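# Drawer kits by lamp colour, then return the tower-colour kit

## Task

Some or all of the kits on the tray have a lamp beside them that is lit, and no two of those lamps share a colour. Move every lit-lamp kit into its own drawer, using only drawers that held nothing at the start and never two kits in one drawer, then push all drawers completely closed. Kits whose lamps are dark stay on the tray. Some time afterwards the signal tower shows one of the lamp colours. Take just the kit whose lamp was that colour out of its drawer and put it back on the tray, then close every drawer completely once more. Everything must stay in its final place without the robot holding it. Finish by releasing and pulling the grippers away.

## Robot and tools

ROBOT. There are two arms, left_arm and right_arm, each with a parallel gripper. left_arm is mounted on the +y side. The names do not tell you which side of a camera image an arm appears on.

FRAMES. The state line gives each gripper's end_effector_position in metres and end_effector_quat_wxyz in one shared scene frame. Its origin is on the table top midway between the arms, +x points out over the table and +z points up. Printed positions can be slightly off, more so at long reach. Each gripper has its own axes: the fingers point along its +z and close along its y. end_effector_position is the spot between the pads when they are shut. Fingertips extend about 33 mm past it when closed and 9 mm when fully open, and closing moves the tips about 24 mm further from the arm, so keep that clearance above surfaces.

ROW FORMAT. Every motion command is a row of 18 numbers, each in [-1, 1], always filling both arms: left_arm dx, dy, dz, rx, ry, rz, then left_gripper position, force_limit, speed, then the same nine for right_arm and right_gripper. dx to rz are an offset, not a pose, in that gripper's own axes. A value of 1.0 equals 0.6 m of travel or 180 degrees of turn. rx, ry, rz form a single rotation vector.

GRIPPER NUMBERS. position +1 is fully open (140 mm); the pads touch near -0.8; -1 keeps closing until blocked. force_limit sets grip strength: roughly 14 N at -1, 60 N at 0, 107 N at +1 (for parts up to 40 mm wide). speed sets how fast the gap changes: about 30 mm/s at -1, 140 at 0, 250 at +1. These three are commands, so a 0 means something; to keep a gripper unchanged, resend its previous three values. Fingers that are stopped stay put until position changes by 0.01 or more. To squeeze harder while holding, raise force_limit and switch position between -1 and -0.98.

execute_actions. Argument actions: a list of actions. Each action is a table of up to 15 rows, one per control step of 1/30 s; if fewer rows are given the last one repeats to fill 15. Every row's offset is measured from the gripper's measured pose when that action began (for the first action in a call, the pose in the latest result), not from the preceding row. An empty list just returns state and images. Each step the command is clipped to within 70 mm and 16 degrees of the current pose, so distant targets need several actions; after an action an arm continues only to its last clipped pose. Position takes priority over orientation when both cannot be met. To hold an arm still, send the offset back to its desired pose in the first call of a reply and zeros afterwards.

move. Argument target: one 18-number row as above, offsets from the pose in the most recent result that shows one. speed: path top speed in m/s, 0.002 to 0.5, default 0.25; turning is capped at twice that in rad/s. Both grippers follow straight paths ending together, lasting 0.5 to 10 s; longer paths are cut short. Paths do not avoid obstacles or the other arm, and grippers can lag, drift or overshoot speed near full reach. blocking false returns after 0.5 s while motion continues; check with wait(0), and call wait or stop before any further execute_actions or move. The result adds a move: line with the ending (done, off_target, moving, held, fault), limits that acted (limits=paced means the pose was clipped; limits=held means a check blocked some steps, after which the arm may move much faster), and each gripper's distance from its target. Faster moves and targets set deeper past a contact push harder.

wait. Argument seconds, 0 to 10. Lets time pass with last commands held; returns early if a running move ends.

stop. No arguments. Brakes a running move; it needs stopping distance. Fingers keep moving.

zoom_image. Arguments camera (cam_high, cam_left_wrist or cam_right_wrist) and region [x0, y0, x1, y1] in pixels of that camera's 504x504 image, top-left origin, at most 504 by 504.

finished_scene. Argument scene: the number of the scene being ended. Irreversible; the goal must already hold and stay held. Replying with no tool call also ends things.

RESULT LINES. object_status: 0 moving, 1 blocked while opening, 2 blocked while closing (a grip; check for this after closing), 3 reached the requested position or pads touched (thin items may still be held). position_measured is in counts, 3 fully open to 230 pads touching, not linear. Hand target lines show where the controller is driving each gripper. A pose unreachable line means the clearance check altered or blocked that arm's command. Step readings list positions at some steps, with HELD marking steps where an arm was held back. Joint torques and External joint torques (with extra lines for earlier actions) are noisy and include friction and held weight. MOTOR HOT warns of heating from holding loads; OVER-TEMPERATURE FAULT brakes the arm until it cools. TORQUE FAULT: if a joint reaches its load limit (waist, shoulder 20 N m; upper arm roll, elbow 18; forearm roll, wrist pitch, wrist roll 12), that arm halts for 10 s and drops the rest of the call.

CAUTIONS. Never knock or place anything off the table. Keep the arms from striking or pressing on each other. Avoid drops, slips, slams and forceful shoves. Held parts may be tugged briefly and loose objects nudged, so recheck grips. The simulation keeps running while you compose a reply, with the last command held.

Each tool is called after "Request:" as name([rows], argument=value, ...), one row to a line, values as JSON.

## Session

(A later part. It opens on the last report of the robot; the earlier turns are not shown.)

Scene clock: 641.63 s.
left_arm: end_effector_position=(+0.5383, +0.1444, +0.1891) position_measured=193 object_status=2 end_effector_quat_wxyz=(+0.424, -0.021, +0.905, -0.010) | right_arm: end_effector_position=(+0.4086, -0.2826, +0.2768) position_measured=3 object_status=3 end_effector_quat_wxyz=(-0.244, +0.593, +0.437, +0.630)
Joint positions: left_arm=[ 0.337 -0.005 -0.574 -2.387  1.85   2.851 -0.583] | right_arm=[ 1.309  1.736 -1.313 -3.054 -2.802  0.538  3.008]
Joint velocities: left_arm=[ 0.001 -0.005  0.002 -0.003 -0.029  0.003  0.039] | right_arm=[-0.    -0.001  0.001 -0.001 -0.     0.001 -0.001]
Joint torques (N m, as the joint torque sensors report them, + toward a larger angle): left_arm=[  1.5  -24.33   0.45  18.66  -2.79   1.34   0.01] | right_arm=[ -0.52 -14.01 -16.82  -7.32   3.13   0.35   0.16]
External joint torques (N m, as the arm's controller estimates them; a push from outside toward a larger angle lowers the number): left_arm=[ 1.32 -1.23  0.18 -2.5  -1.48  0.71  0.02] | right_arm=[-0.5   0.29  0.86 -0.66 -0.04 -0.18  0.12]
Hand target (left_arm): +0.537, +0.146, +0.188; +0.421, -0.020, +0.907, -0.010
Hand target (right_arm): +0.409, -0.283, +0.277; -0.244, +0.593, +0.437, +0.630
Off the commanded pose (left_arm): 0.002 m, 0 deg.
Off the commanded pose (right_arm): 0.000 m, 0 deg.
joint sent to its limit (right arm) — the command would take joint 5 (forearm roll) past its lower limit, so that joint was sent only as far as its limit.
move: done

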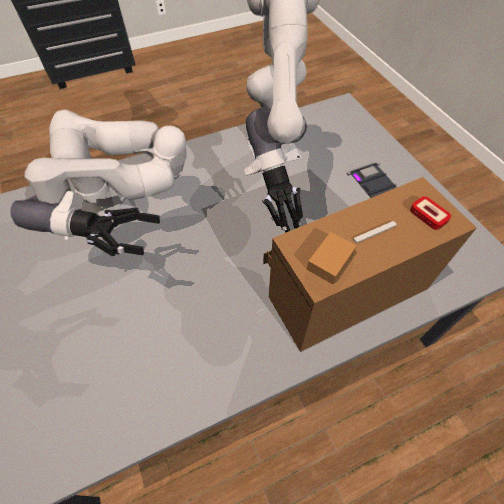

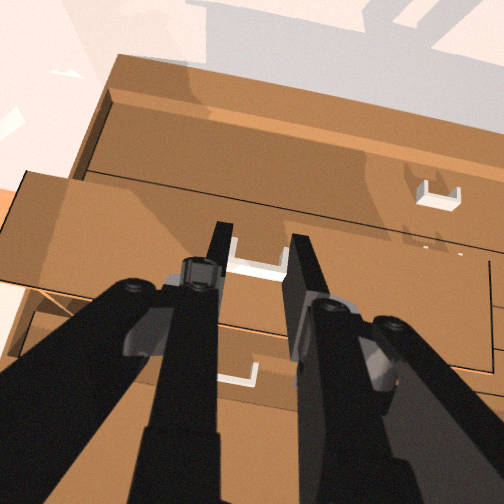

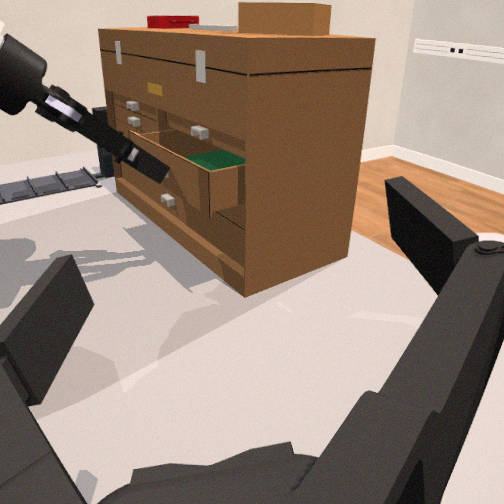

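Request:
move(target=[0.045,0,-0.054,0,0.06,0,-1,0,0,0,0,0,0,0,0,1,0,0], speed=0.05)

Request:
move(target=[0,0,0,0,0,0,0.1,0,0,0,0,0,0,0,0,1,0,0])

Request:
move(target=[-0.06,0,-0.13,0,0.08,0,0.25,0,-0.5,0,0,0,0,0,0,1,0,0], speed=0.08)

Scene clock: 645.93 s.
left_arm: end_effector_position=(+0.4971, +0.1438, +0.1911) position_measured=193 object_status=2 end_effector_quat_wxyz=(+0.338, -0.028, +0.941, -0.014) | right_arm: end_effector_position=(+0.4086, -0.2826, +0.2768) position_measured=3 object_status=3 end_effector_quat_wxyz=(-0.244, +0.593, +0.437, +0.630)
Joint positions: left_arm=[ 0.257 -0.129 -0.486 -2.517  1.111  2.95   0.086] | right_arm=[ 1.309  1.736 -1.313 -3.054 -2.802  0.538  3.008]
Joint velocities: left_arm=[-0.02   0.002  0.017 -0.003 -0.056 -0.006  0.087] | right_arm=[-0.     0.    -0.002 -0.001  0.001 -0.001  0.   ]
Joint torques (N m, as the joint torque sensors report them, + toward a larger angle): left_arm=[ -2.03 -20.8    1.85  17.9   -2.27   1.52   0.01] | right_arm=[ -0.56 -14.03 -16.77  -7.2    3.15   0.38   0.14]
External joint torques (N m, as the arm's controller estimates them; a push from outside toward a larger angle lowers the number): left_arm=[-1.96  0.48  0.12 -3.68 -1.24 -0.64  0.01] | right_arm=[-0.53  0.22  0.94 -0.58 -0.03 -0.14  0.1 ]
Hand target (left_arm): +0.494, +0.144, +0.187; +0.334, -0.019, +0.942, -0.009
Hand target (right_arm): +0.409, -0.283, +0.277; -0.244, +0.593, +0.437, +0.630
Off the commanded pose (left_arm): 0.002 m, 1 deg.
Off the commanded pose (right_arm): 0.000 m, 0 deg.
joint sent to its limit (right arm) — the command would take joint 5 (forearm roll) past its lower limit, so that joint was sent only as far as its limit.
move: done

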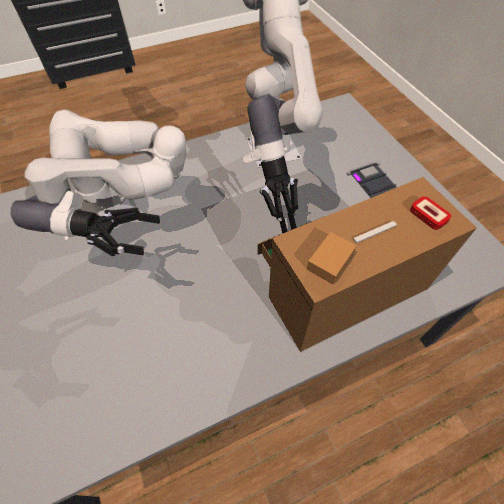

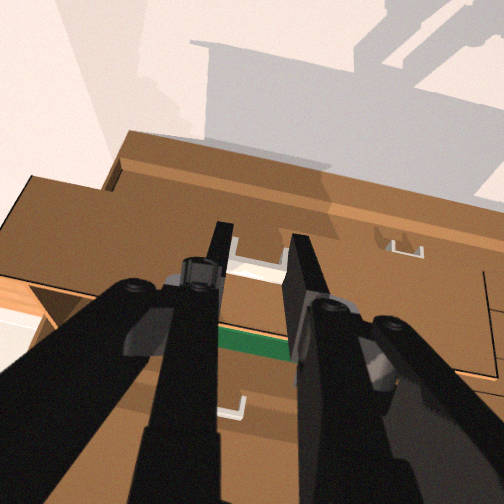

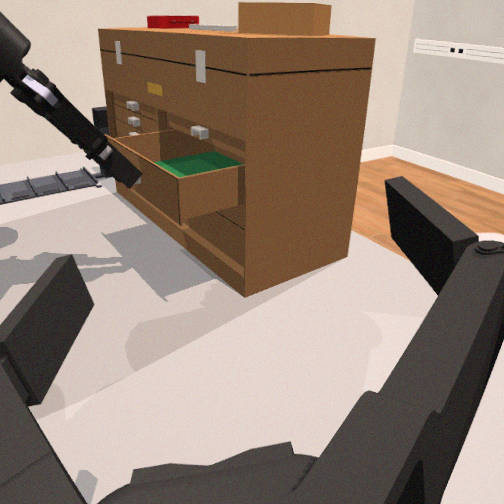

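Scene clock: 646.50 s.
left_arm: end_effector_position=(+0.4971, +0.1439, +0.1911) position_measured=117 object_status=0 end_effector_quat_wxyz=(+0.338, -0.028, +0.941, -0.014) | right_arm: end_effector_position=(+0.4086, -0.2826, +0.2768) position_measured=3 object_status=3 end_effector_quat_wxyz=(-0.244, +0.593, +0.437, +0.630)
Joint positions: left_arm=[ 0.256 -0.129 -0.486 -2.517  1.111  2.95   0.086] | right_arm=[ 1.309  1.736 -1.313 -3.054 -2.802  0.538  3.008]
Joint velocities: left_arm=[ 0.     0.001 -0.     0.    -0.001 -0.     0.   ] | right_arm=[-0.    -0.001  0.     0.001 -0.001  0.     0.002]
Joint torques (N m, as the joint torque sensors report them, + toward a larger angle): left_arm=[  0.35 -21.24   1.7   21.66  -1.11   2.12   0.13] | right_arm=[ -0.31 -14.11 -16.69  -7.31   3.11   0.37   0.14]
External joint torques (N m, as the arm's controller estimates them; a push from outside toward a larger angle lowers the number): left_arm=[ 0.38  0.08 -0.1   0.02 -0.03 -0.05  0.15] | right_arm=[-0.33  0.18  1.01 -0.73 -0.06 -0.15  0.1 ]
Hand target (left_arm): +0.497, +0.144, +0.191; +0.338, -0.028, +0.941, -0.014
Hand target (right_arm): +0.409, -0.283, +0.277; -0.244, +0.593, +0.437, +0.630
Off the commanded pose (left_arm): 0.000 m, 0 deg.
Off the commanded pose (right_arm): 0.000 m, 0 deg.
joint sent to its limit (right arm) — the command would take joint 5 (forearm roll) past its lower limit, so that joint was sent only as far as its limit.
move: done

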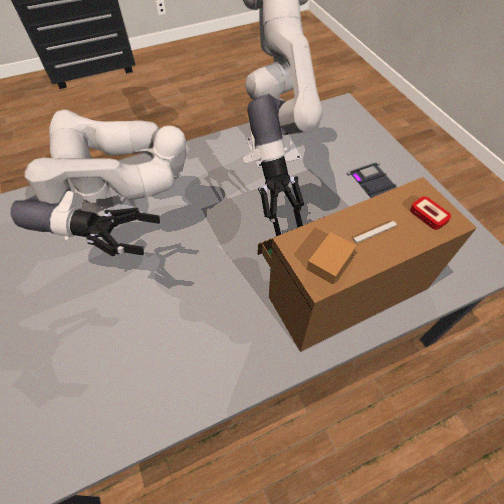

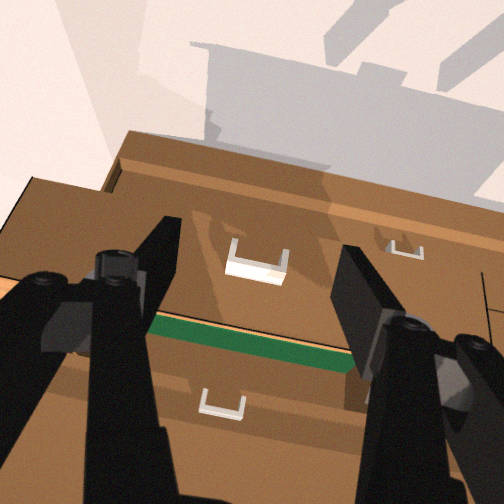

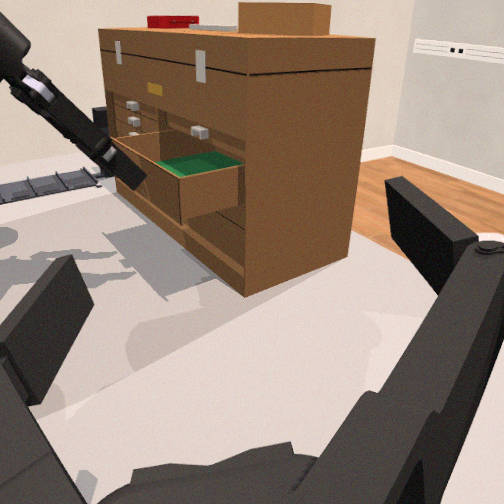

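Scene clock: 648.87 s.
left_arm: end_effector_position=(+0.4750, +0.1491, +0.2747) position_measured=98 object_status=3 end_effector_quat_wxyz=(+0.219, -0.031, +0.975, -0.014) | right_arm: end_effector_position=(+0.4086, -0.2826, +0.2768) position_measured=3 object_status=3 end_effector_quat_wxyz=(-0.244, +0.593, +0.437, +0.630)
Joint positions: left_arm=[-0.314 -0.266 -0.003 -2.379  0.293  2.5    0.855] | right_arm=[ 1.309  1.736 -1.313 -3.054 -2.802  0.538  3.008]
Joint velocities: left_arm=[-0.006  0.     0.007  0.001 -0.    -0.006  0.03 ] | right_arm=[-0.001 -0.001  0.001 -0.002  0.    -0.     0.   ]
Joint torques (N m, as the joint torque sensors report them, + toward a larger angle): left_arm=[ -1.58 -21.26  -0.5   24.69  -0.54   2.72   0.25] | right_arm=[ -0.23 -13.81 -16.64  -7.32   3.13   0.38   0.14]
External joint torques (N m, as the arm's controller estimates them; a push from outside toward a larger angle lowers the number): left_arm=[-1.69  1.63 -0.44  0.27 -1.05 -0.33  0.27] | right_arm=[-0.16  0.48  1.03 -0.64 -0.03 -0.16  0.1 ]
Hand target (left_arm): +0.475, +0.149, +0.274; +0.217, -0.026, +0.976, -0.013
Hand target (right_arm): +0.409, -0.283, +0.277; -0.244, +0.593, +0.437, +0.630
Off the commanded pose (left_arm): 0.002 m, 1 deg.
Off the commanded pose (right_arm): 0.000 m, 0 deg.
joint sent to its limit (right arm) — the command would take joint 5 (forearm roll) past its lower limit, so that joint was sent only as far as its limit.
move: done

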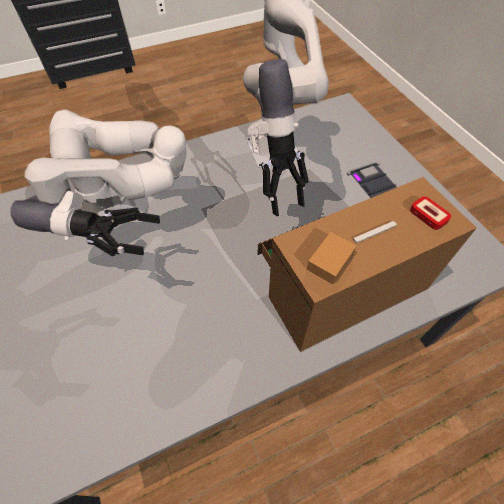

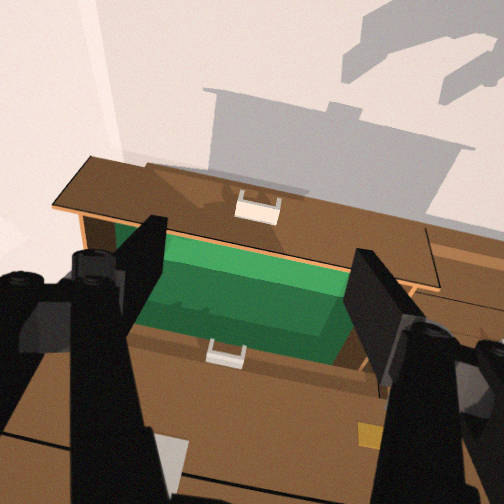

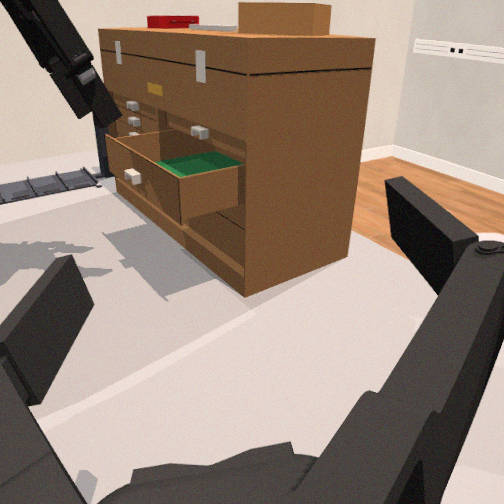

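Request:
move(target=[0.42,0.877,0.085,0.009,0,0.018,0.25,0,-0.5,0,0,0,0,0,0,1,0,0], speed=0.2)

Scene clock: 656.53 s.
left_arm: end_effector_position=(+0.2323, +0.6653, +0.0928) position_measured=98 object_status=3 end_effector_quat_wxyz=(+0.210, -0.012, +0.977, -0.018) | right_arm: end_effector_position=(+0.4086, -0.2826, +0.2768) position_measured=3 object_status=3 end_effector_quat_wxyz=(-0.244, +0.593, +0.437, +0.630)
Joint positions: left_arm=[-0.02  -0.913  1.436 -2.812  0.98   2.54   1.947] | right_arm=[ 1.309  1.736 -1.313 -3.054 -2.802  0.538  3.008]
Joint velocities: left_arm=[ 0.001 -0.    -0.    -0.    -0.001 -0.004  0.029] | right_arm=[-0.001  0.001  0.     0.001 -0.001 -0.     0.001]
Joint torques (N m, as the joint torque sensors report them, + toward a larger angle): left_arm=[ -0.89   6.69 -17.72  12.12   1.74   2.76   0.23] | right_arm=[ -0.62 -13.86 -16.77  -7.52   3.13   0.34   0.15]
External joint torques (N m, as the arm's controller estimates them; a push from outside toward a larger angle lowers the number): left_arm=[-0.88 -2.12 -0.32  1.08  0.93 -0.33  0.25] | right_arm=[-0.57  0.36  0.89 -0.92 -0.04 -0.19  0.11]
Hand target (left_arm): +0.232, +0.666, +0.092; +0.209, -0.005, +0.978, -0.017
Hand target (right_arm): +0.409, -0.283, +0.277; -0.244, +0.593, +0.437, +0.630
Off the commanded pose (left_arm): 0.014 m, 2 deg.
Off the commanded pose (right_arm): 0.000 m, 0 deg.
joint sent to its limit (right arm) — the command would take joint 5 (forearm roll) past its lower limit, so that joint was sent only as far as its limit.
move: off_target (left_arm)

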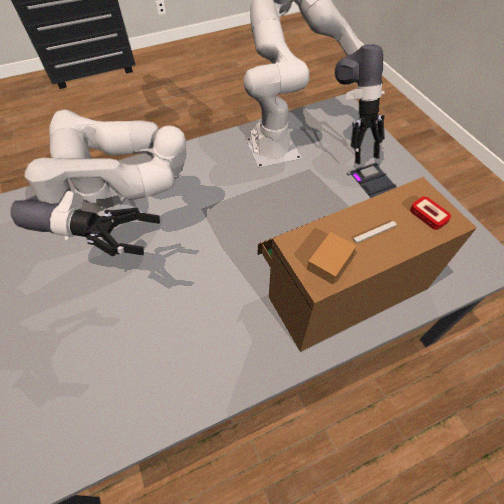

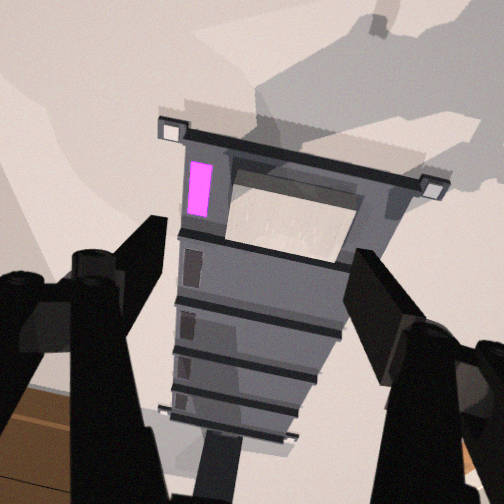

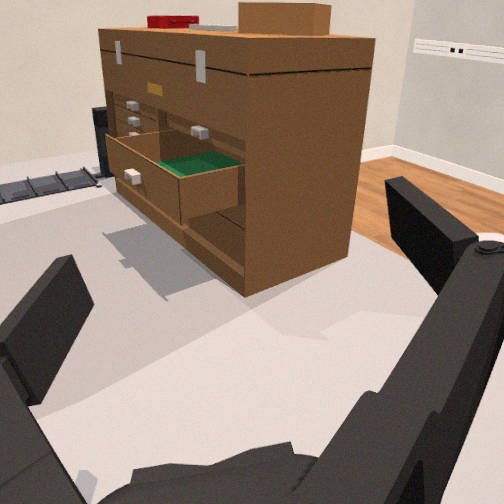

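Request:
move(target=[0,0.022,0,0,0,0,0.25,-0.5,0,0,0,0,0,0,0,1,0,0], speed=0.05)

Scene clock: 666.37 s.
left_arm: end_effector_position=(+0.2321, +0.6785, +0.0924) position_measured=98 object_status=3 end_effector_quat_wxyz=(+0.210, -0.013, +0.977, -0.017) | right_arm: end_effector_position=(+0.4086, -0.2826, +0.2768) position_measured=3 object_status=3 end_effector_quat_wxyz=(-0.244, +0.593, +0.437, +0.630)
Joint positions: left_arm=[-0.045 -0.914  1.46  -2.779  0.979  2.535  1.96 ] | right_arm=[ 1.309  1.736 -1.313 -3.054 -2.802  0.538  3.008]
Joint velocities: left_arm=[-0.003 -0.003  0.004  0.002 -0.001 -0.007  0.002] | right_arm=[-0.    -0.    -0.    -0.    -0.    -0.001  0.001]
Joint torques (N m, as the joint torque sensors report them, + toward a larger angle): left_arm=[ -1.52   7.18 -17.32  11.65  -0.1    2.58   0.36] | right_arm=[ -0.7  -13.84 -16.62  -7.5    3.13   0.4    0.14]
External joint torques (N m, as the arm's controller estimates them; a push from outside toward a larger angle lowers the number): left_arm=[-1.53 -2.39  0.66  0.65 -0.92 -0.49  0.37] | right_arm=[-0.68  0.44  1.09 -0.87 -0.05 -0.12  0.1 ]
Hand target (left_arm): +0.232, +0.679, +0.092; +0.210, -0.012, +0.977, -0.018
Hand target (right_arm): +0.409, -0.283, +0.277; -0.244, +0.593, +0.437, +0.630
Off the commanded pose (left_arm): 0.000 m, 0 deg.
Off the commanded pose (right_arm): 0.000 m, 0 deg.
joint sent to its limit (right arm) — the command would take joint 5 (forearm roll) past its lower limit, so that joint was sent only as far as its limit.
move: done

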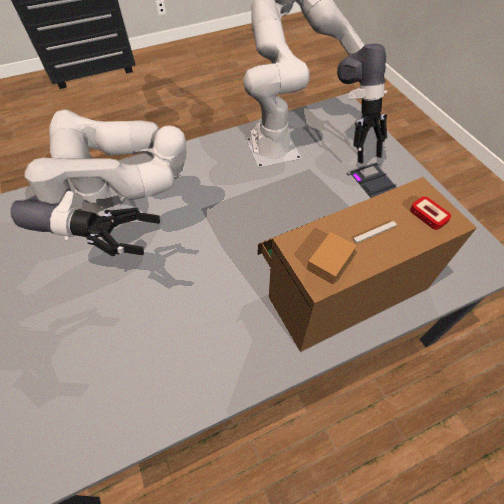

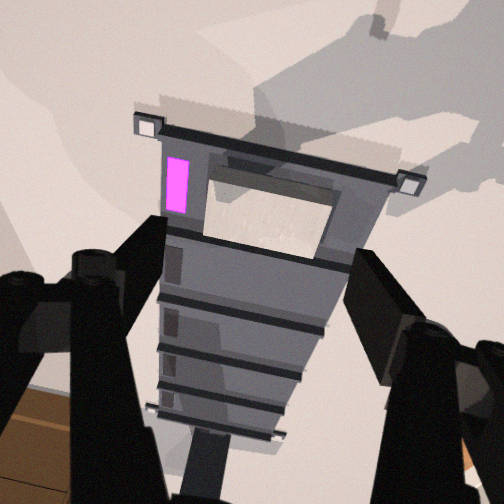

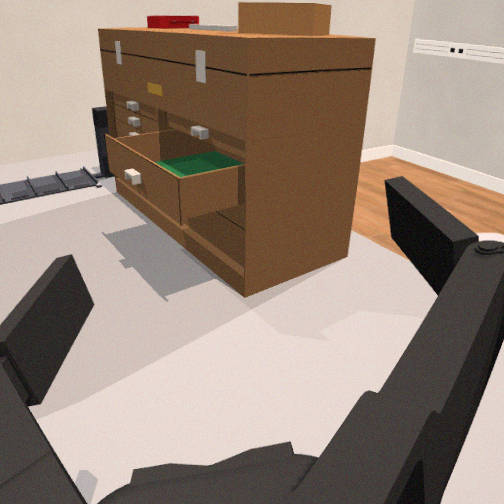

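Request:
move(target=[0,0,0.06,0,0,0,0.25,-0.5,0,0,0,0,0,0,0,1,0,0], speed=0.06)

Scene clock: 670.40 s.
left_arm: end_effector_position=(+0.2474, +0.6748, +0.0595) position_measured=98 object_status=3 end_effector_quat_wxyz=(+0.210, -0.008, +0.978, -0.018) | right_arm: end_effector_position=(+0.4086, -0.2826, +0.2768) position_measured=3 object_status=3 end_effector_quat_wxyz=(-0.244, +0.593, +0.437, +0.630)
Joint positions: left_arm=[-0.198 -0.829  1.614 -2.759  1.051  2.665  1.909] | right_arm=[ 1.309  1.736 -1.313 -3.054 -2.802  0.538  3.008]
Joint velocities: left_arm=[-0.003  0.01  -0.001 -0.001 -0.001  0.022 -0.014] | right_arm=[ 0.002  0.    -0.001 -0.001  0.001 -0.    -0.001]
Joint torques (N m, as the joint torque sensors report them, + toward a larger angle): left_arm=[ -1.9   11.51 -17.42  10.82   1.18   3.47  -0.14] | right_arm=[ -0.71 -13.9  -16.77  -7.02   3.14   0.36   0.12]
External joint torques (N m, as the arm's controller estimates them; a push from outside toward a larger angle lowers the number): left_arm=[-1.85  0.56 -0.19  0.95  0.38  0.38 -0.13] | right_arm=[-0.74  0.35  0.94 -0.44 -0.04 -0.16  0.08]
Hand target (left_arm): +0.249, +0.677, +0.060; +0.211, -0.011, +0.977, -0.017
Hand target (right_arm): +0.409, -0.283, +0.277; -0.244, +0.593, +0.437, +0.630
Off the commanded pose (left_arm): 0.003 m, 1 deg.
Off the commanded pose (right_arm): 0.000 m, 0 deg.
joint sent to its limit (right arm) — the command would take joint 5 (forearm roll) past its lower limit, so that joint was sent only as far as its limit.
move: done

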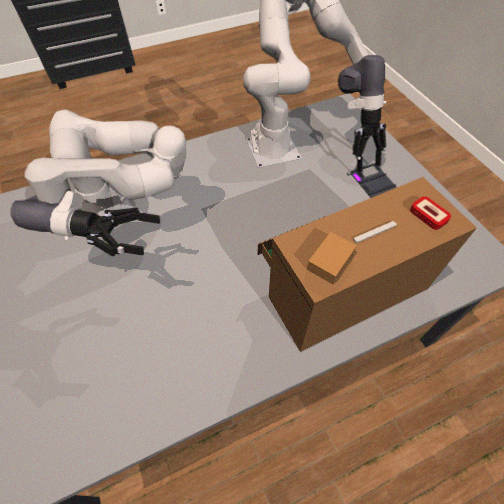

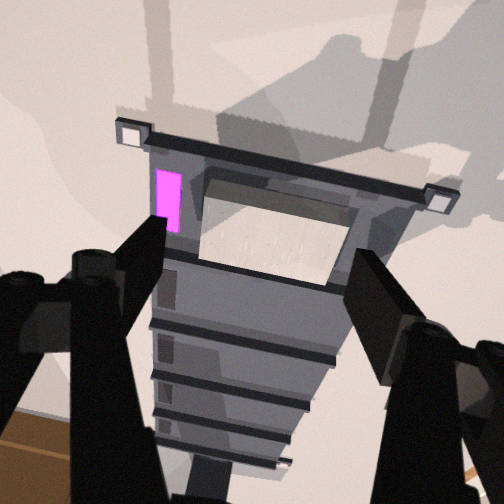

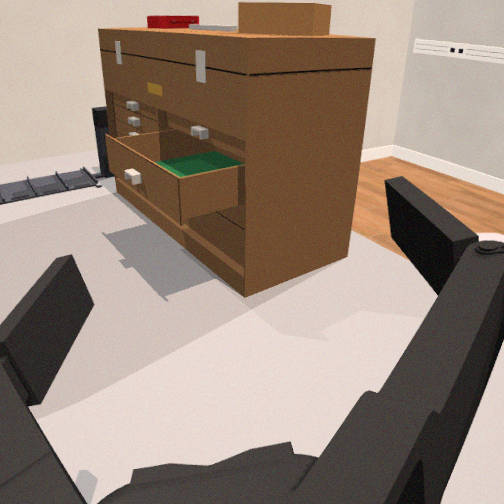

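Request:
move(target=[0,0.013,0,0,0,0,0.25,-0.5,0,0,0,0,0,0,0,1,0,0], speed=0.05)

Request:
move(target=[0.005,0,0.043,0,0,0,0.25,-0.5,0,0,0,0,0,0,0,1,0,0], speed=0.04)

Scene clock: 672.70 s.
left_arm: end_effector_position=(+0.2476, +0.6826, +0.0598) position_measured=98 object_status=3 end_effector_quat_wxyz=(+0.211, -0.010, +0.977, -0.017) | right_arm: end_effector_position=(+0.4086, -0.2826, +0.2768) position_measured=3 object_status=3 end_effector_quat_wxyz=(-0.244, +0.593, +0.437, +0.630)
Joint positions: left_arm=[-0.208 -0.837  1.626 -2.741  1.051  2.659  1.914] | right_arm=[ 1.309  1.736 -1.313 -3.054 -2.802  0.538  3.008]
Joint velocities: left_arm=[-0.001 -0.006  0.003  0.002 -0.    -0.011  0.008] | right_arm=[-0.    -0.001  0.002  0.001  0.001  0.    -0.002]
Joint torques (N m, as the joint torque sensors report them, + toward a larger angle): left_arm=[ -0.57   9.09 -17.32  10.85   0.17   2.63   0.04] | right_arm=[ -0.45 -14.03 -16.78  -7.36   3.16   0.36   0.11]
External joint torques (N m, as the arm's controller estimates them; a push from outside toward a larger angle lowers the number): left_arm=[-0.63 -2.45  0.25  0.92 -0.64 -0.46  0.06] | right_arm=[-0.44  0.26  0.92 -0.76 -0.02 -0.17  0.07]
Hand target (left_arm): +0.247, +0.683, +0.059; +0.210, -0.008, +0.978, -0.018
Hand target (right_arm): +0.409, -0.283, +0.277; -0.244, +0.593, +0.437, +0.630
Off the commanded pose (left_arm): 0.001 m, 0 deg.
Off the commanded pose (right_arm): 0.000 m, 0 deg.
joint sent to its limit (right arm) — the command would take joint 5 (forearm roll) past its lower limit, so that joint was sent only as far as its limit.
move: done

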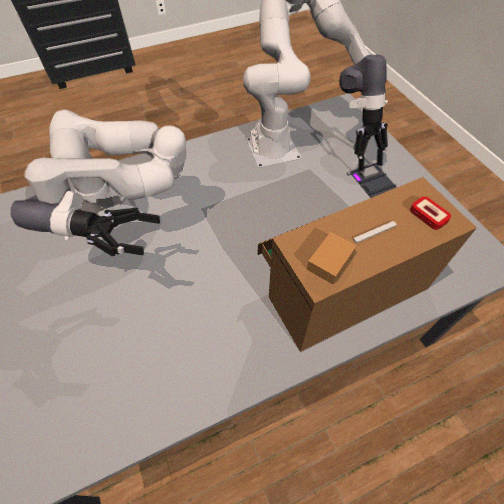

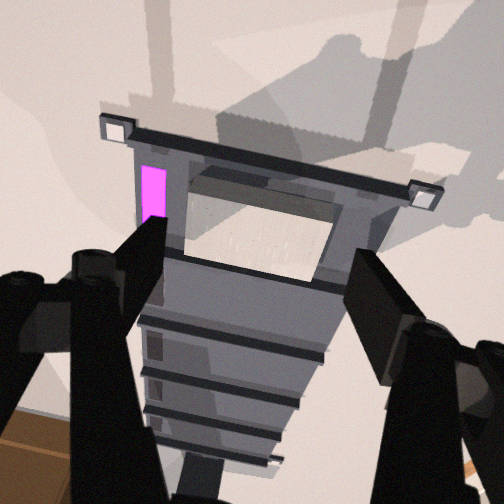

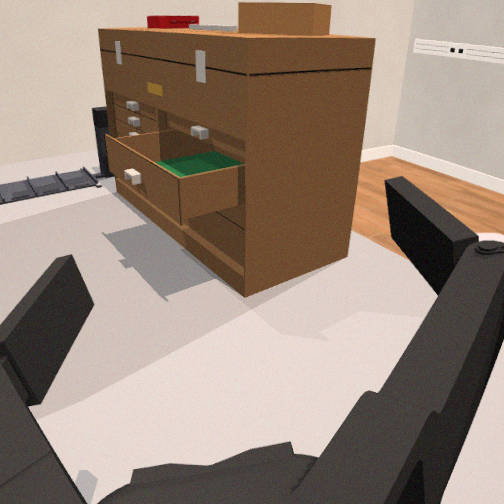

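Scene clock: 673.70 s.
left_arm: end_effector_position=(+0.2573, +0.6807, +0.0373) position_measured=98 object_status=3 end_effector_quat_wxyz=(+0.213, -0.006, +0.977, -0.017) | right_arm: end_effector_position=(+0.4086, -0.2826, +0.2768) position_measured=3 object_status=3 end_effector_quat_wxyz=(-0.244, +0.593, +0.437, +0.630)
Joint positions: left_arm=[-0.33  -0.79   1.75  -2.72   1.107  2.752  1.874] | right_arm=[ 1.309  1.736 -1.313 -3.054 -2.802  0.538  3.008]
Joint velocities: left_arm=[-0.013  0.017  0.011 -0.001  0.     0.031 -0.019] | right_arm=[-0.     0.001 -0.001 -0.001 -0.    -0.    -0.001]
Joint torques (N m, as the joint torque sensors report them, + toward a larger angle): left_arm=[ -2.3   13.98 -14.63   9.07   1.48   2.79   0.09] | right_arm=[ -0.48 -13.72 -16.76  -7.3    3.16   0.37   0.14]
External joint torques (N m, as the arm's controller estimates them; a push from outside toward a larger angle lowers the number): left_arm=[-2.43  0.78  2.39 -0.12  0.7  -0.35  0.1 ] | right_arm=[-0.46  0.55  0.95 -0.67 -0.02 -0.16  0.1 ]
Hand target (left_arm): +0.257, +0.681, +0.036; +0.211, -0.009, +0.977, -0.017
Hand target (right_arm): +0.409, -0.283, +0.277; -0.244, +0.593, +0.437, +0.630
Off the commanded pose (left_arm): 0.003 m, 1 deg.
Off the commanded pose (right_arm): 0.000 m, 0 deg.
joint sent to its limit (right arm) — the command would take joint 5 (forearm roll) past its lower limit, so that joint was sent only as far as its limit.
move: done

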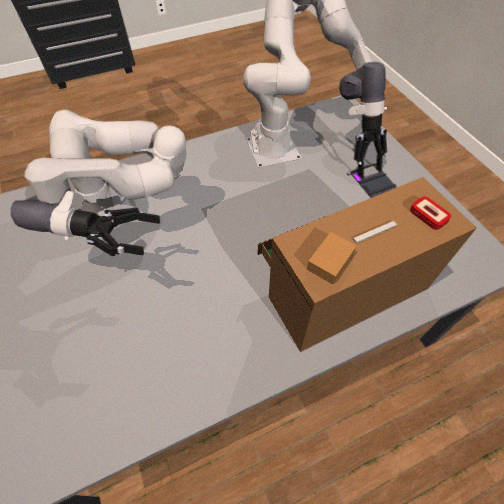

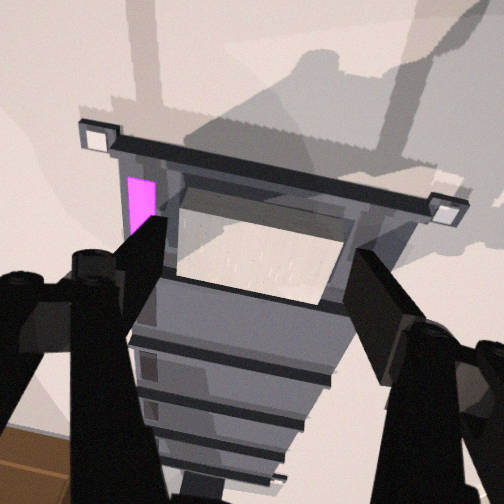

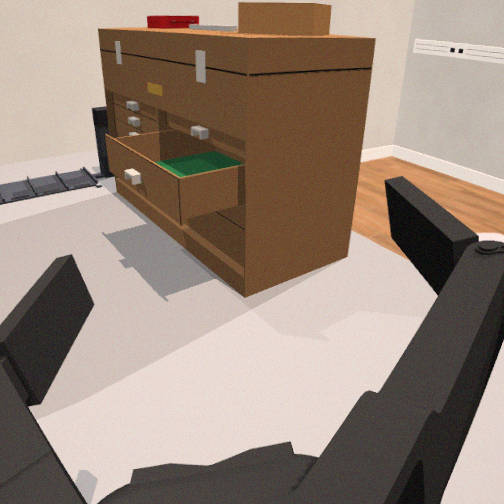

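Request:
move(target=[0,0,0,0,0,0,-1,0,-0.5,0,0,0,0,0,0,1,0,0])

Request:
move(target=[-0.06,0,-0.15,0,0,0,-1,0,-0.5,0,0,0,0,0,0,1,0,0], speed=0.06)

Scene clock: 675.47 s.
left_arm: end_effector_position=(+0.2592, +0.6857, +0.0401) position_measured=133 object_status=2 end_effector_quat_wxyz=(+0.217, -0.010, +0.976, -0.013) | right_arm: end_effector_position=(+0.4086, -0.2826, +0.2768) position_measured=3 object_status=3 end_effector_quat_wxyz=(-0.244, +0.593, +0.437, +0.630)
Joint positions: left_arm=[-0.33  -0.788  1.749 -2.714  1.107  2.762  1.87 ] | right_arm=[ 1.309  1.736 -1.313 -3.054 -2.802  0.538  3.008]
Joint velocities: left_arm=[-0.001  0.     0.001 -0.     0.001 -0.001  0.   ] | right_arm=[-0.     0.001  0.     0.     0.001  0.001  0.001]
Joint torques (N m, as the joint torque sensors report them, + toward a larger angle): left_arm=[ -0.15  13.45 -17.91   5.67   0.43   1.81   0.49] | right_arm=[ -0.45 -13.7  -16.99  -7.41   3.15   0.38   0.14]
External joint torques (N m, as the arm's controller estimates them; a push from outside toward a larger angle lowers the number): left_arm=[-0.15  0.11 -0.86 -3.63 -0.37 -1.33  0.5 ] | right_arm=[-0.43  0.57  0.71 -0.85 -0.02 -0.15  0.1 ]
Hand target (left_arm): +0.257, +0.681, +0.037; +0.213, -0.006, +0.977, -0.017
Hand target (right_arm): +0.409, -0.283, +0.277; -0.244, +0.593, +0.437, +0.630
Off the commanded pose (left_arm): 0.006 m, 1 deg.
Off the commanded pose (right_arm): 0.000 m, 0 deg.
joint sent to its limit (right arm) — the command would take joint 5 (forearm roll) past its lower limit, so that joint was sent only as far as its limit.
move: off_target (left_arm)

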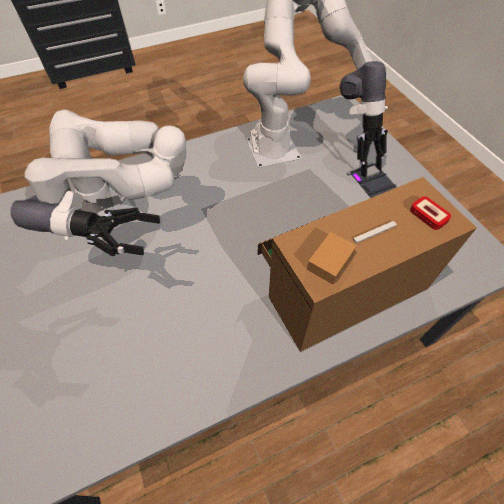

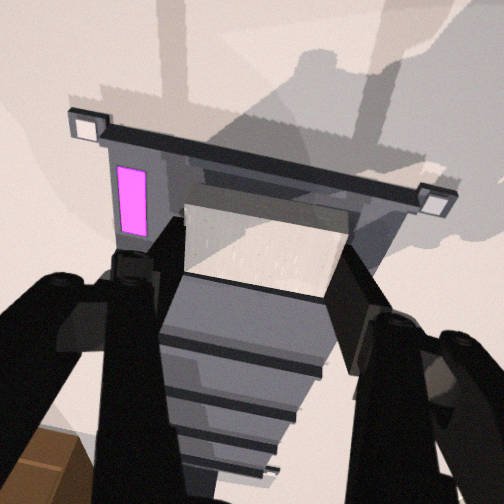

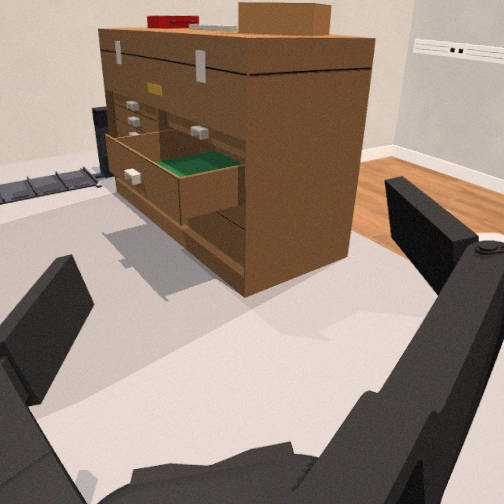

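Scene clock: 677.60 s.
left_arm: end_effector_position=(+0.2516, +0.6891, +0.1355) position_measured=133 object_status=2 end_effector_quat_wxyz=(+0.216, -0.014, +0.976, -0.013) | right_arm: end_effector_position=(+0.4086, -0.2826, +0.2768) position_measured=3 object_status=3 end_effector_quat_wxyz=(-0.244, +0.593, +0.437, +0.630)
Joint positions: left_arm=[-0.056 -0.955  1.341 -2.721  0.891  2.445  1.947] | right_arm=[ 1.309  1.736 -1.313 -3.054 -2.802  0.538  3.008]
Joint velocities: left_arm=[-0.001 -0.008 -0.001  0.002  0.    -0.018  0.001] | right_arm=[0.001 0.001 0.001 0.001 0.    0.    0.002]
Joint torques (N m, as the joint torque sensors report them, + toward a larger angle): left_arm=[  1.51   6.04 -21.12  14.1    0.06   2.97   0.22] | right_arm=[ -0.45 -13.81 -16.9   -7.21   3.14   0.37   0.14]
External joint torques (N m, as the arm's controller estimates them; a push from outside toward a larger angle lowers the number): left_arm=[ 1.51 -3.1  -2.1   1.09 -0.74 -0.14  0.23] | right_arm=[-0.51  0.44  0.8  -0.68 -0.03 -0.15  0.1 ]
Hand target (left_arm): +0.251, +0.691, +0.137; +0.216, -0.014, +0.976, -0.013
Hand target (right_arm): +0.409, -0.283, +0.277; -0.244, +0.593, +0.437, +0.630
Off the commanded pose (left_arm): 0.002 m, 0 deg.
Off the commanded pose (right_arm): 0.000 m, 0 deg.
joint sent to its limit (right arm) — the command would take joint 5 (forearm roll) past its lower limit, so that joint was sent only as far as its limit.
move: done

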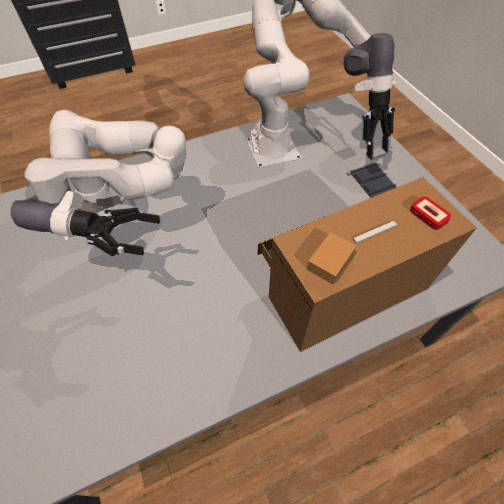

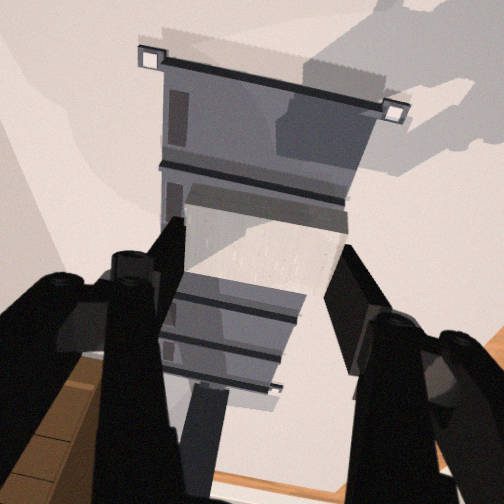

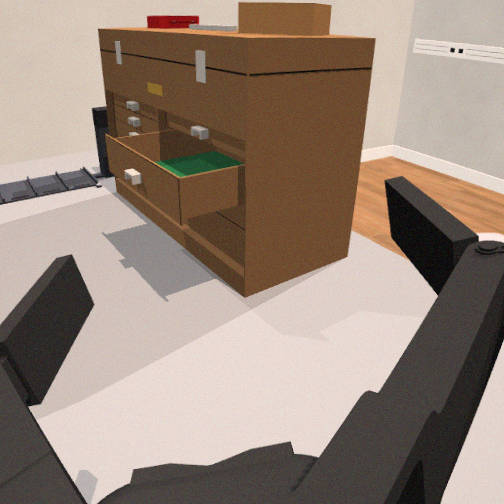

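Request:
move(target=[-0.375,-0.15,-0.055,0,0,0,-1,0,-0.5,0,0,0,0,0,0,1,0,0], speed=0.1)

Request:
move(target=[-0.05,-0.4,0.03,0,0,0,-1,0,-0.5,0,0,0,0,0,0,1,0,0], speed=0.1)

Scene clock: 682.43 s.
left_arm: end_effector_position=(+0.4452, +0.6047, +0.2703) position_measured=133 object_status=2 end_effector_quat_wxyz=(+0.222, -0.007, +0.975, -0.011) | right_arm: end_effector_position=(+0.4086, -0.2826, +0.2768) position_measured=3 object_status=3 end_effector_quat_wxyz=(-0.244, +0.593, +0.437, +0.630)
Joint positions: left_arm=[-0.485 -0.665  1.075 -2.404  0.552  2.41   1.679] | right_arm=[ 1.309  1.736 -1.313 -3.054 -2.802  0.538  3.008]
Joint velocities: left_arm=[-0.     0.004  0.001  0.001 -0.013 -0.005 -0.013] | right_arm=[ 0.    -0.    -0.     0.     0.001  0.001  0.   ]
Joint torques (N m, as the joint torque sensors report them, + toward a larger angle): left_arm=[ -0.05   2.56 -18.08  22.04  -0.24   2.99  -0.03] | right_arm=[ -0.33 -13.96 -16.72  -7.11   3.13   0.36   0.14]
External joint torques (N m, as the arm's controller estimates them; a push from outside toward a larger angle lowers the number): left_arm=[-0.07  0.32 -2.12  1.17 -1.02 -0.24 -0.02] | right_arm=[-0.31  0.31  1.   -0.45 -0.05 -0.18  0.1 ]
Hand target (left_arm): +0.446, +0.604, +0.271; +0.222, -0.012, +0.975, -0.013
Hand target (right_arm): +0.409, -0.283, +0.277; -0.244, +0.593, +0.437, +0.630
Off the commanded pose (left_arm): 0.008 m, 1 deg.
Off the commanded pose (right_arm): 0.000 m, 0 deg.
joint sent to its limit (right arm) — the command would take joint 5 (forearm roll) past its lower limit, so that joint was sent only as far as its limit.
move: off_target (left_arm)

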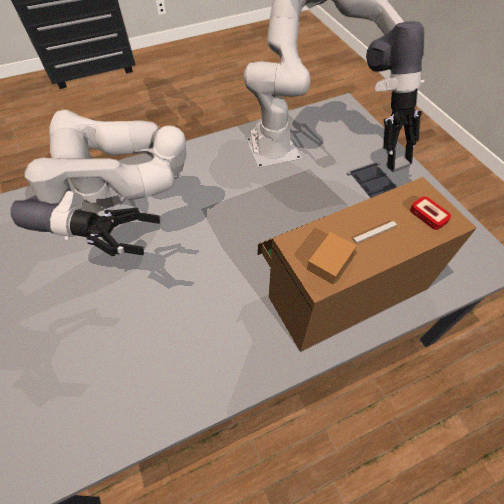

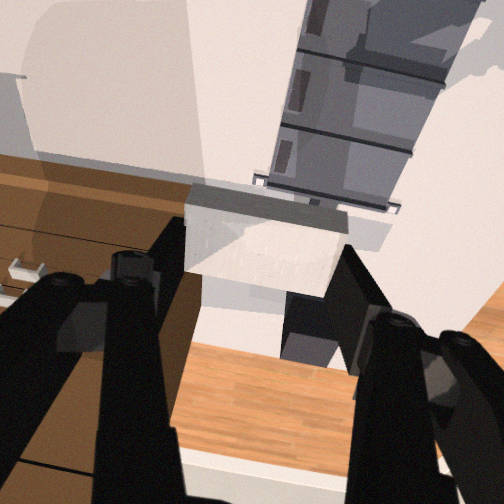

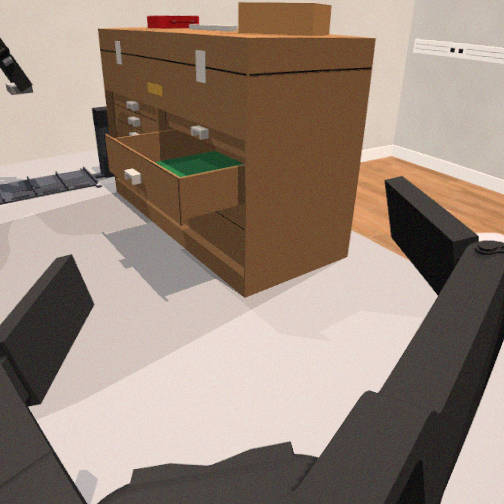

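Scene clock: 685.43 s.
left_arm: end_effector_position=(+0.4807, +0.3607, +0.2745) position_measured=133 object_status=2 end_effector_quat_wxyz=(+0.222, +0.003, +0.975, -0.011) | right_arm: end_effector_position=(+0.4086, -0.2826, +0.2768) position_measured=3 object_status=3 end_effector_quat_wxyz=(-0.244, +0.593, +0.437, +0.630)
Joint positions: left_arm=[-0.461 -0.487  0.575 -2.521  0.425  2.522  1.265] | right_arm=[ 1.309  1.736 -1.313 -3.054 -2.802  0.538  3.008]
Joint velocities: left_arm=[-0.002  0.001  0.    -0.    -0.001  0.002 -0.027] | right_arm=[-0.    -0.     0.001 -0.002 -0.    -0.    -0.001]
Joint torques (N m, as the joint torque sensors report them, + toward a larger angle): left_arm=[  1.67 -10.29  -9.    25.47  -0.36   3.71  -0.02] | right_arm=[ -0.31 -13.66 -16.81  -7.33   3.13   0.39   0.13]
External joint torques (N m, as the arm's controller estimates them; a push from outside toward a larger angle lowers the number): left_arm=[ 1.76  1.13 -1.74  1.8  -0.99  0.52 -0.01] | right_arm=[-0.28  0.58  0.88 -0.68 -0.04 -0.15  0.09]
Hand target (left_arm): +0.483, +0.361, +0.277; +0.225, -0.005, +0.974, -0.013
Hand target (right_arm): +0.409, -0.283, +0.277; -0.244, +0.593, +0.437, +0.630
Off the commanded pose (left_arm): 0.005 m, 1 deg.
Off the commanded pose (right_arm): 0.000 m, 0 deg.
joint sent to its limit (right arm) — the command would take joint 5 (forearm roll) past its lower limit, so that joint was sent only as far as its limit.
move: off_target (left_arm)

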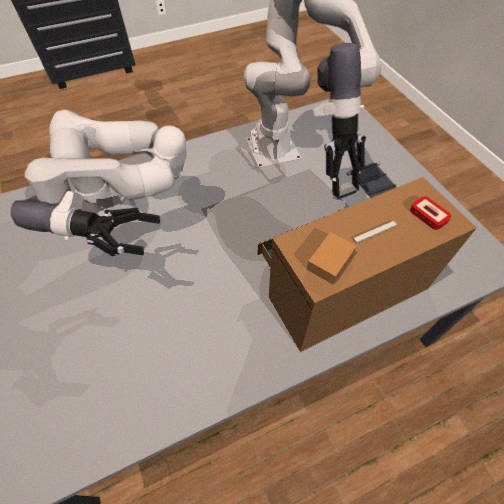

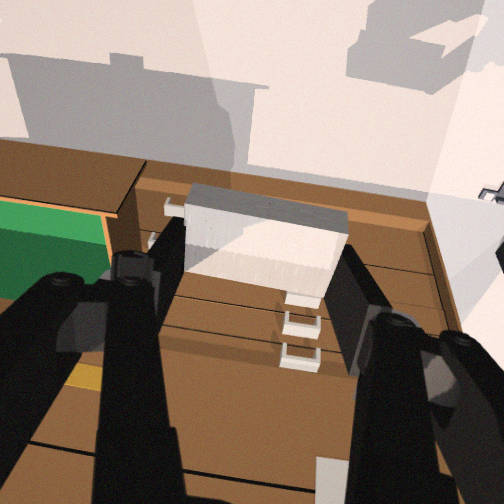

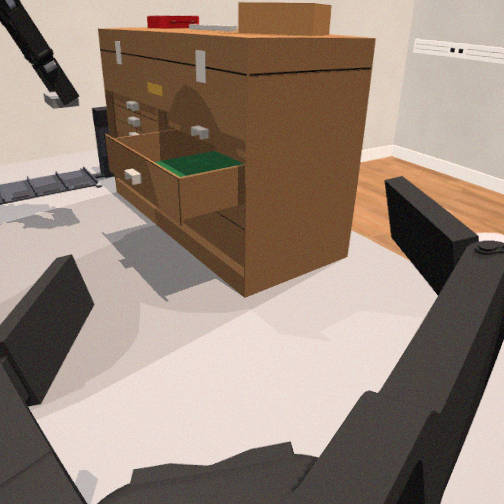

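Request:
move(target=[-0.06,-0.36,0.03,0,0,0,-1,0,-0.5,0,0,0,0,0,0,1,0,0], speed=0.08)

Scene clock: 689.77 s.
left_arm: end_effector_position=(+0.5176, +0.1416, +0.2799) position_measured=133 object_status=2 end_effector_quat_wxyz=(+0.223, +0.011, +0.975, -0.011) | right_arm: end_effector_position=(+0.4086, -0.2826, +0.2768) position_measured=3 object_status=3 end_effector_quat_wxyz=(-0.244, +0.593, +0.437, +0.630)
Joint positions: left_arm=[-0.543 -0.158  0.245 -2.255  0.33   2.502  0.941] | right_arm=[ 1.309  1.736 -1.313 -3.054 -2.802  0.538  3.008]
Joint velocities: left_arm=[ 0.     0.    -0.001  0.    -0.001 -0.006 -0.031] | right_arm=[ 0.    -0.    -0.001 -0.001  0.001 -0.    -0.   ]
Joint torques (N m, as the joint torque sensors report them, + toward a larger angle): left_arm=[  0.8  -24.72  -2.73  25.31  -0.58   2.79  -0.03] | right_arm=[ -0.39 -13.81 -16.62  -7.08   3.12   0.4    0.14]
External joint torques (N m, as the arm's controller estimates them; a push from outside toward a larger angle lowers the number): left_arm=[ 0.76  0.96 -1.5   0.86 -1.1  -0.27 -0.02] | right_arm=[-0.35  0.46  1.09 -0.43 -0.06 -0.13  0.1 ]
Hand target (left_arm): +0.518, +0.141, +0.281; +0.223, +0.004, +0.975, -0.014
Hand target (right_arm): +0.409, -0.283, +0.277; -0.244, +0.593, +0.437, +0.630
Off the commanded pose (left_arm): 0.003 m, 1 deg.
Off the commanded pose (right_arm): 0.000 m, 0 deg.
joint sent to its limit (right arm) — the command would take joint 5 (forearm roll) past its lower limit, so that joint was sent only as far as its limit.
move: done

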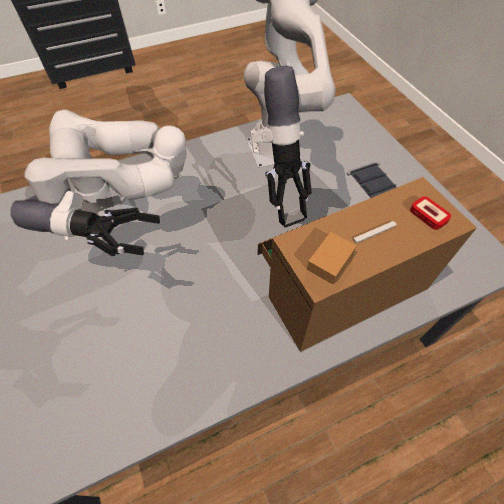

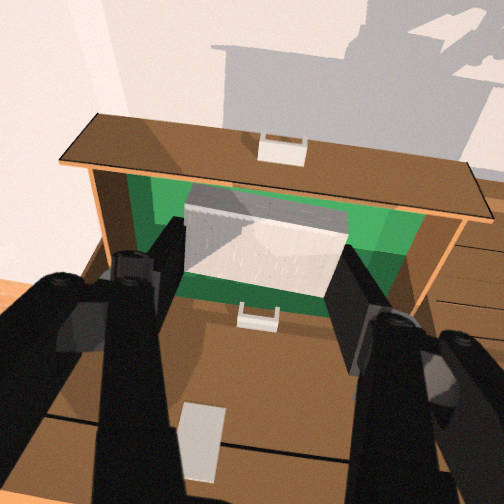

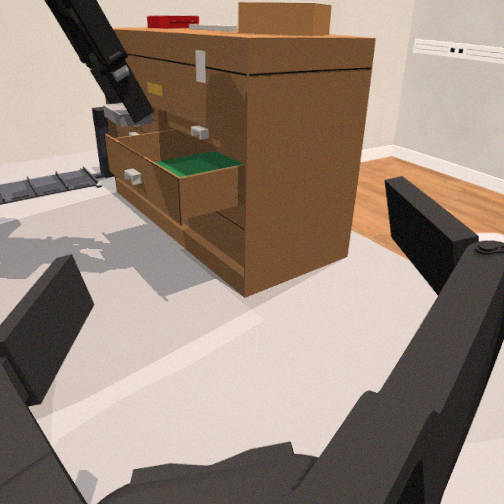

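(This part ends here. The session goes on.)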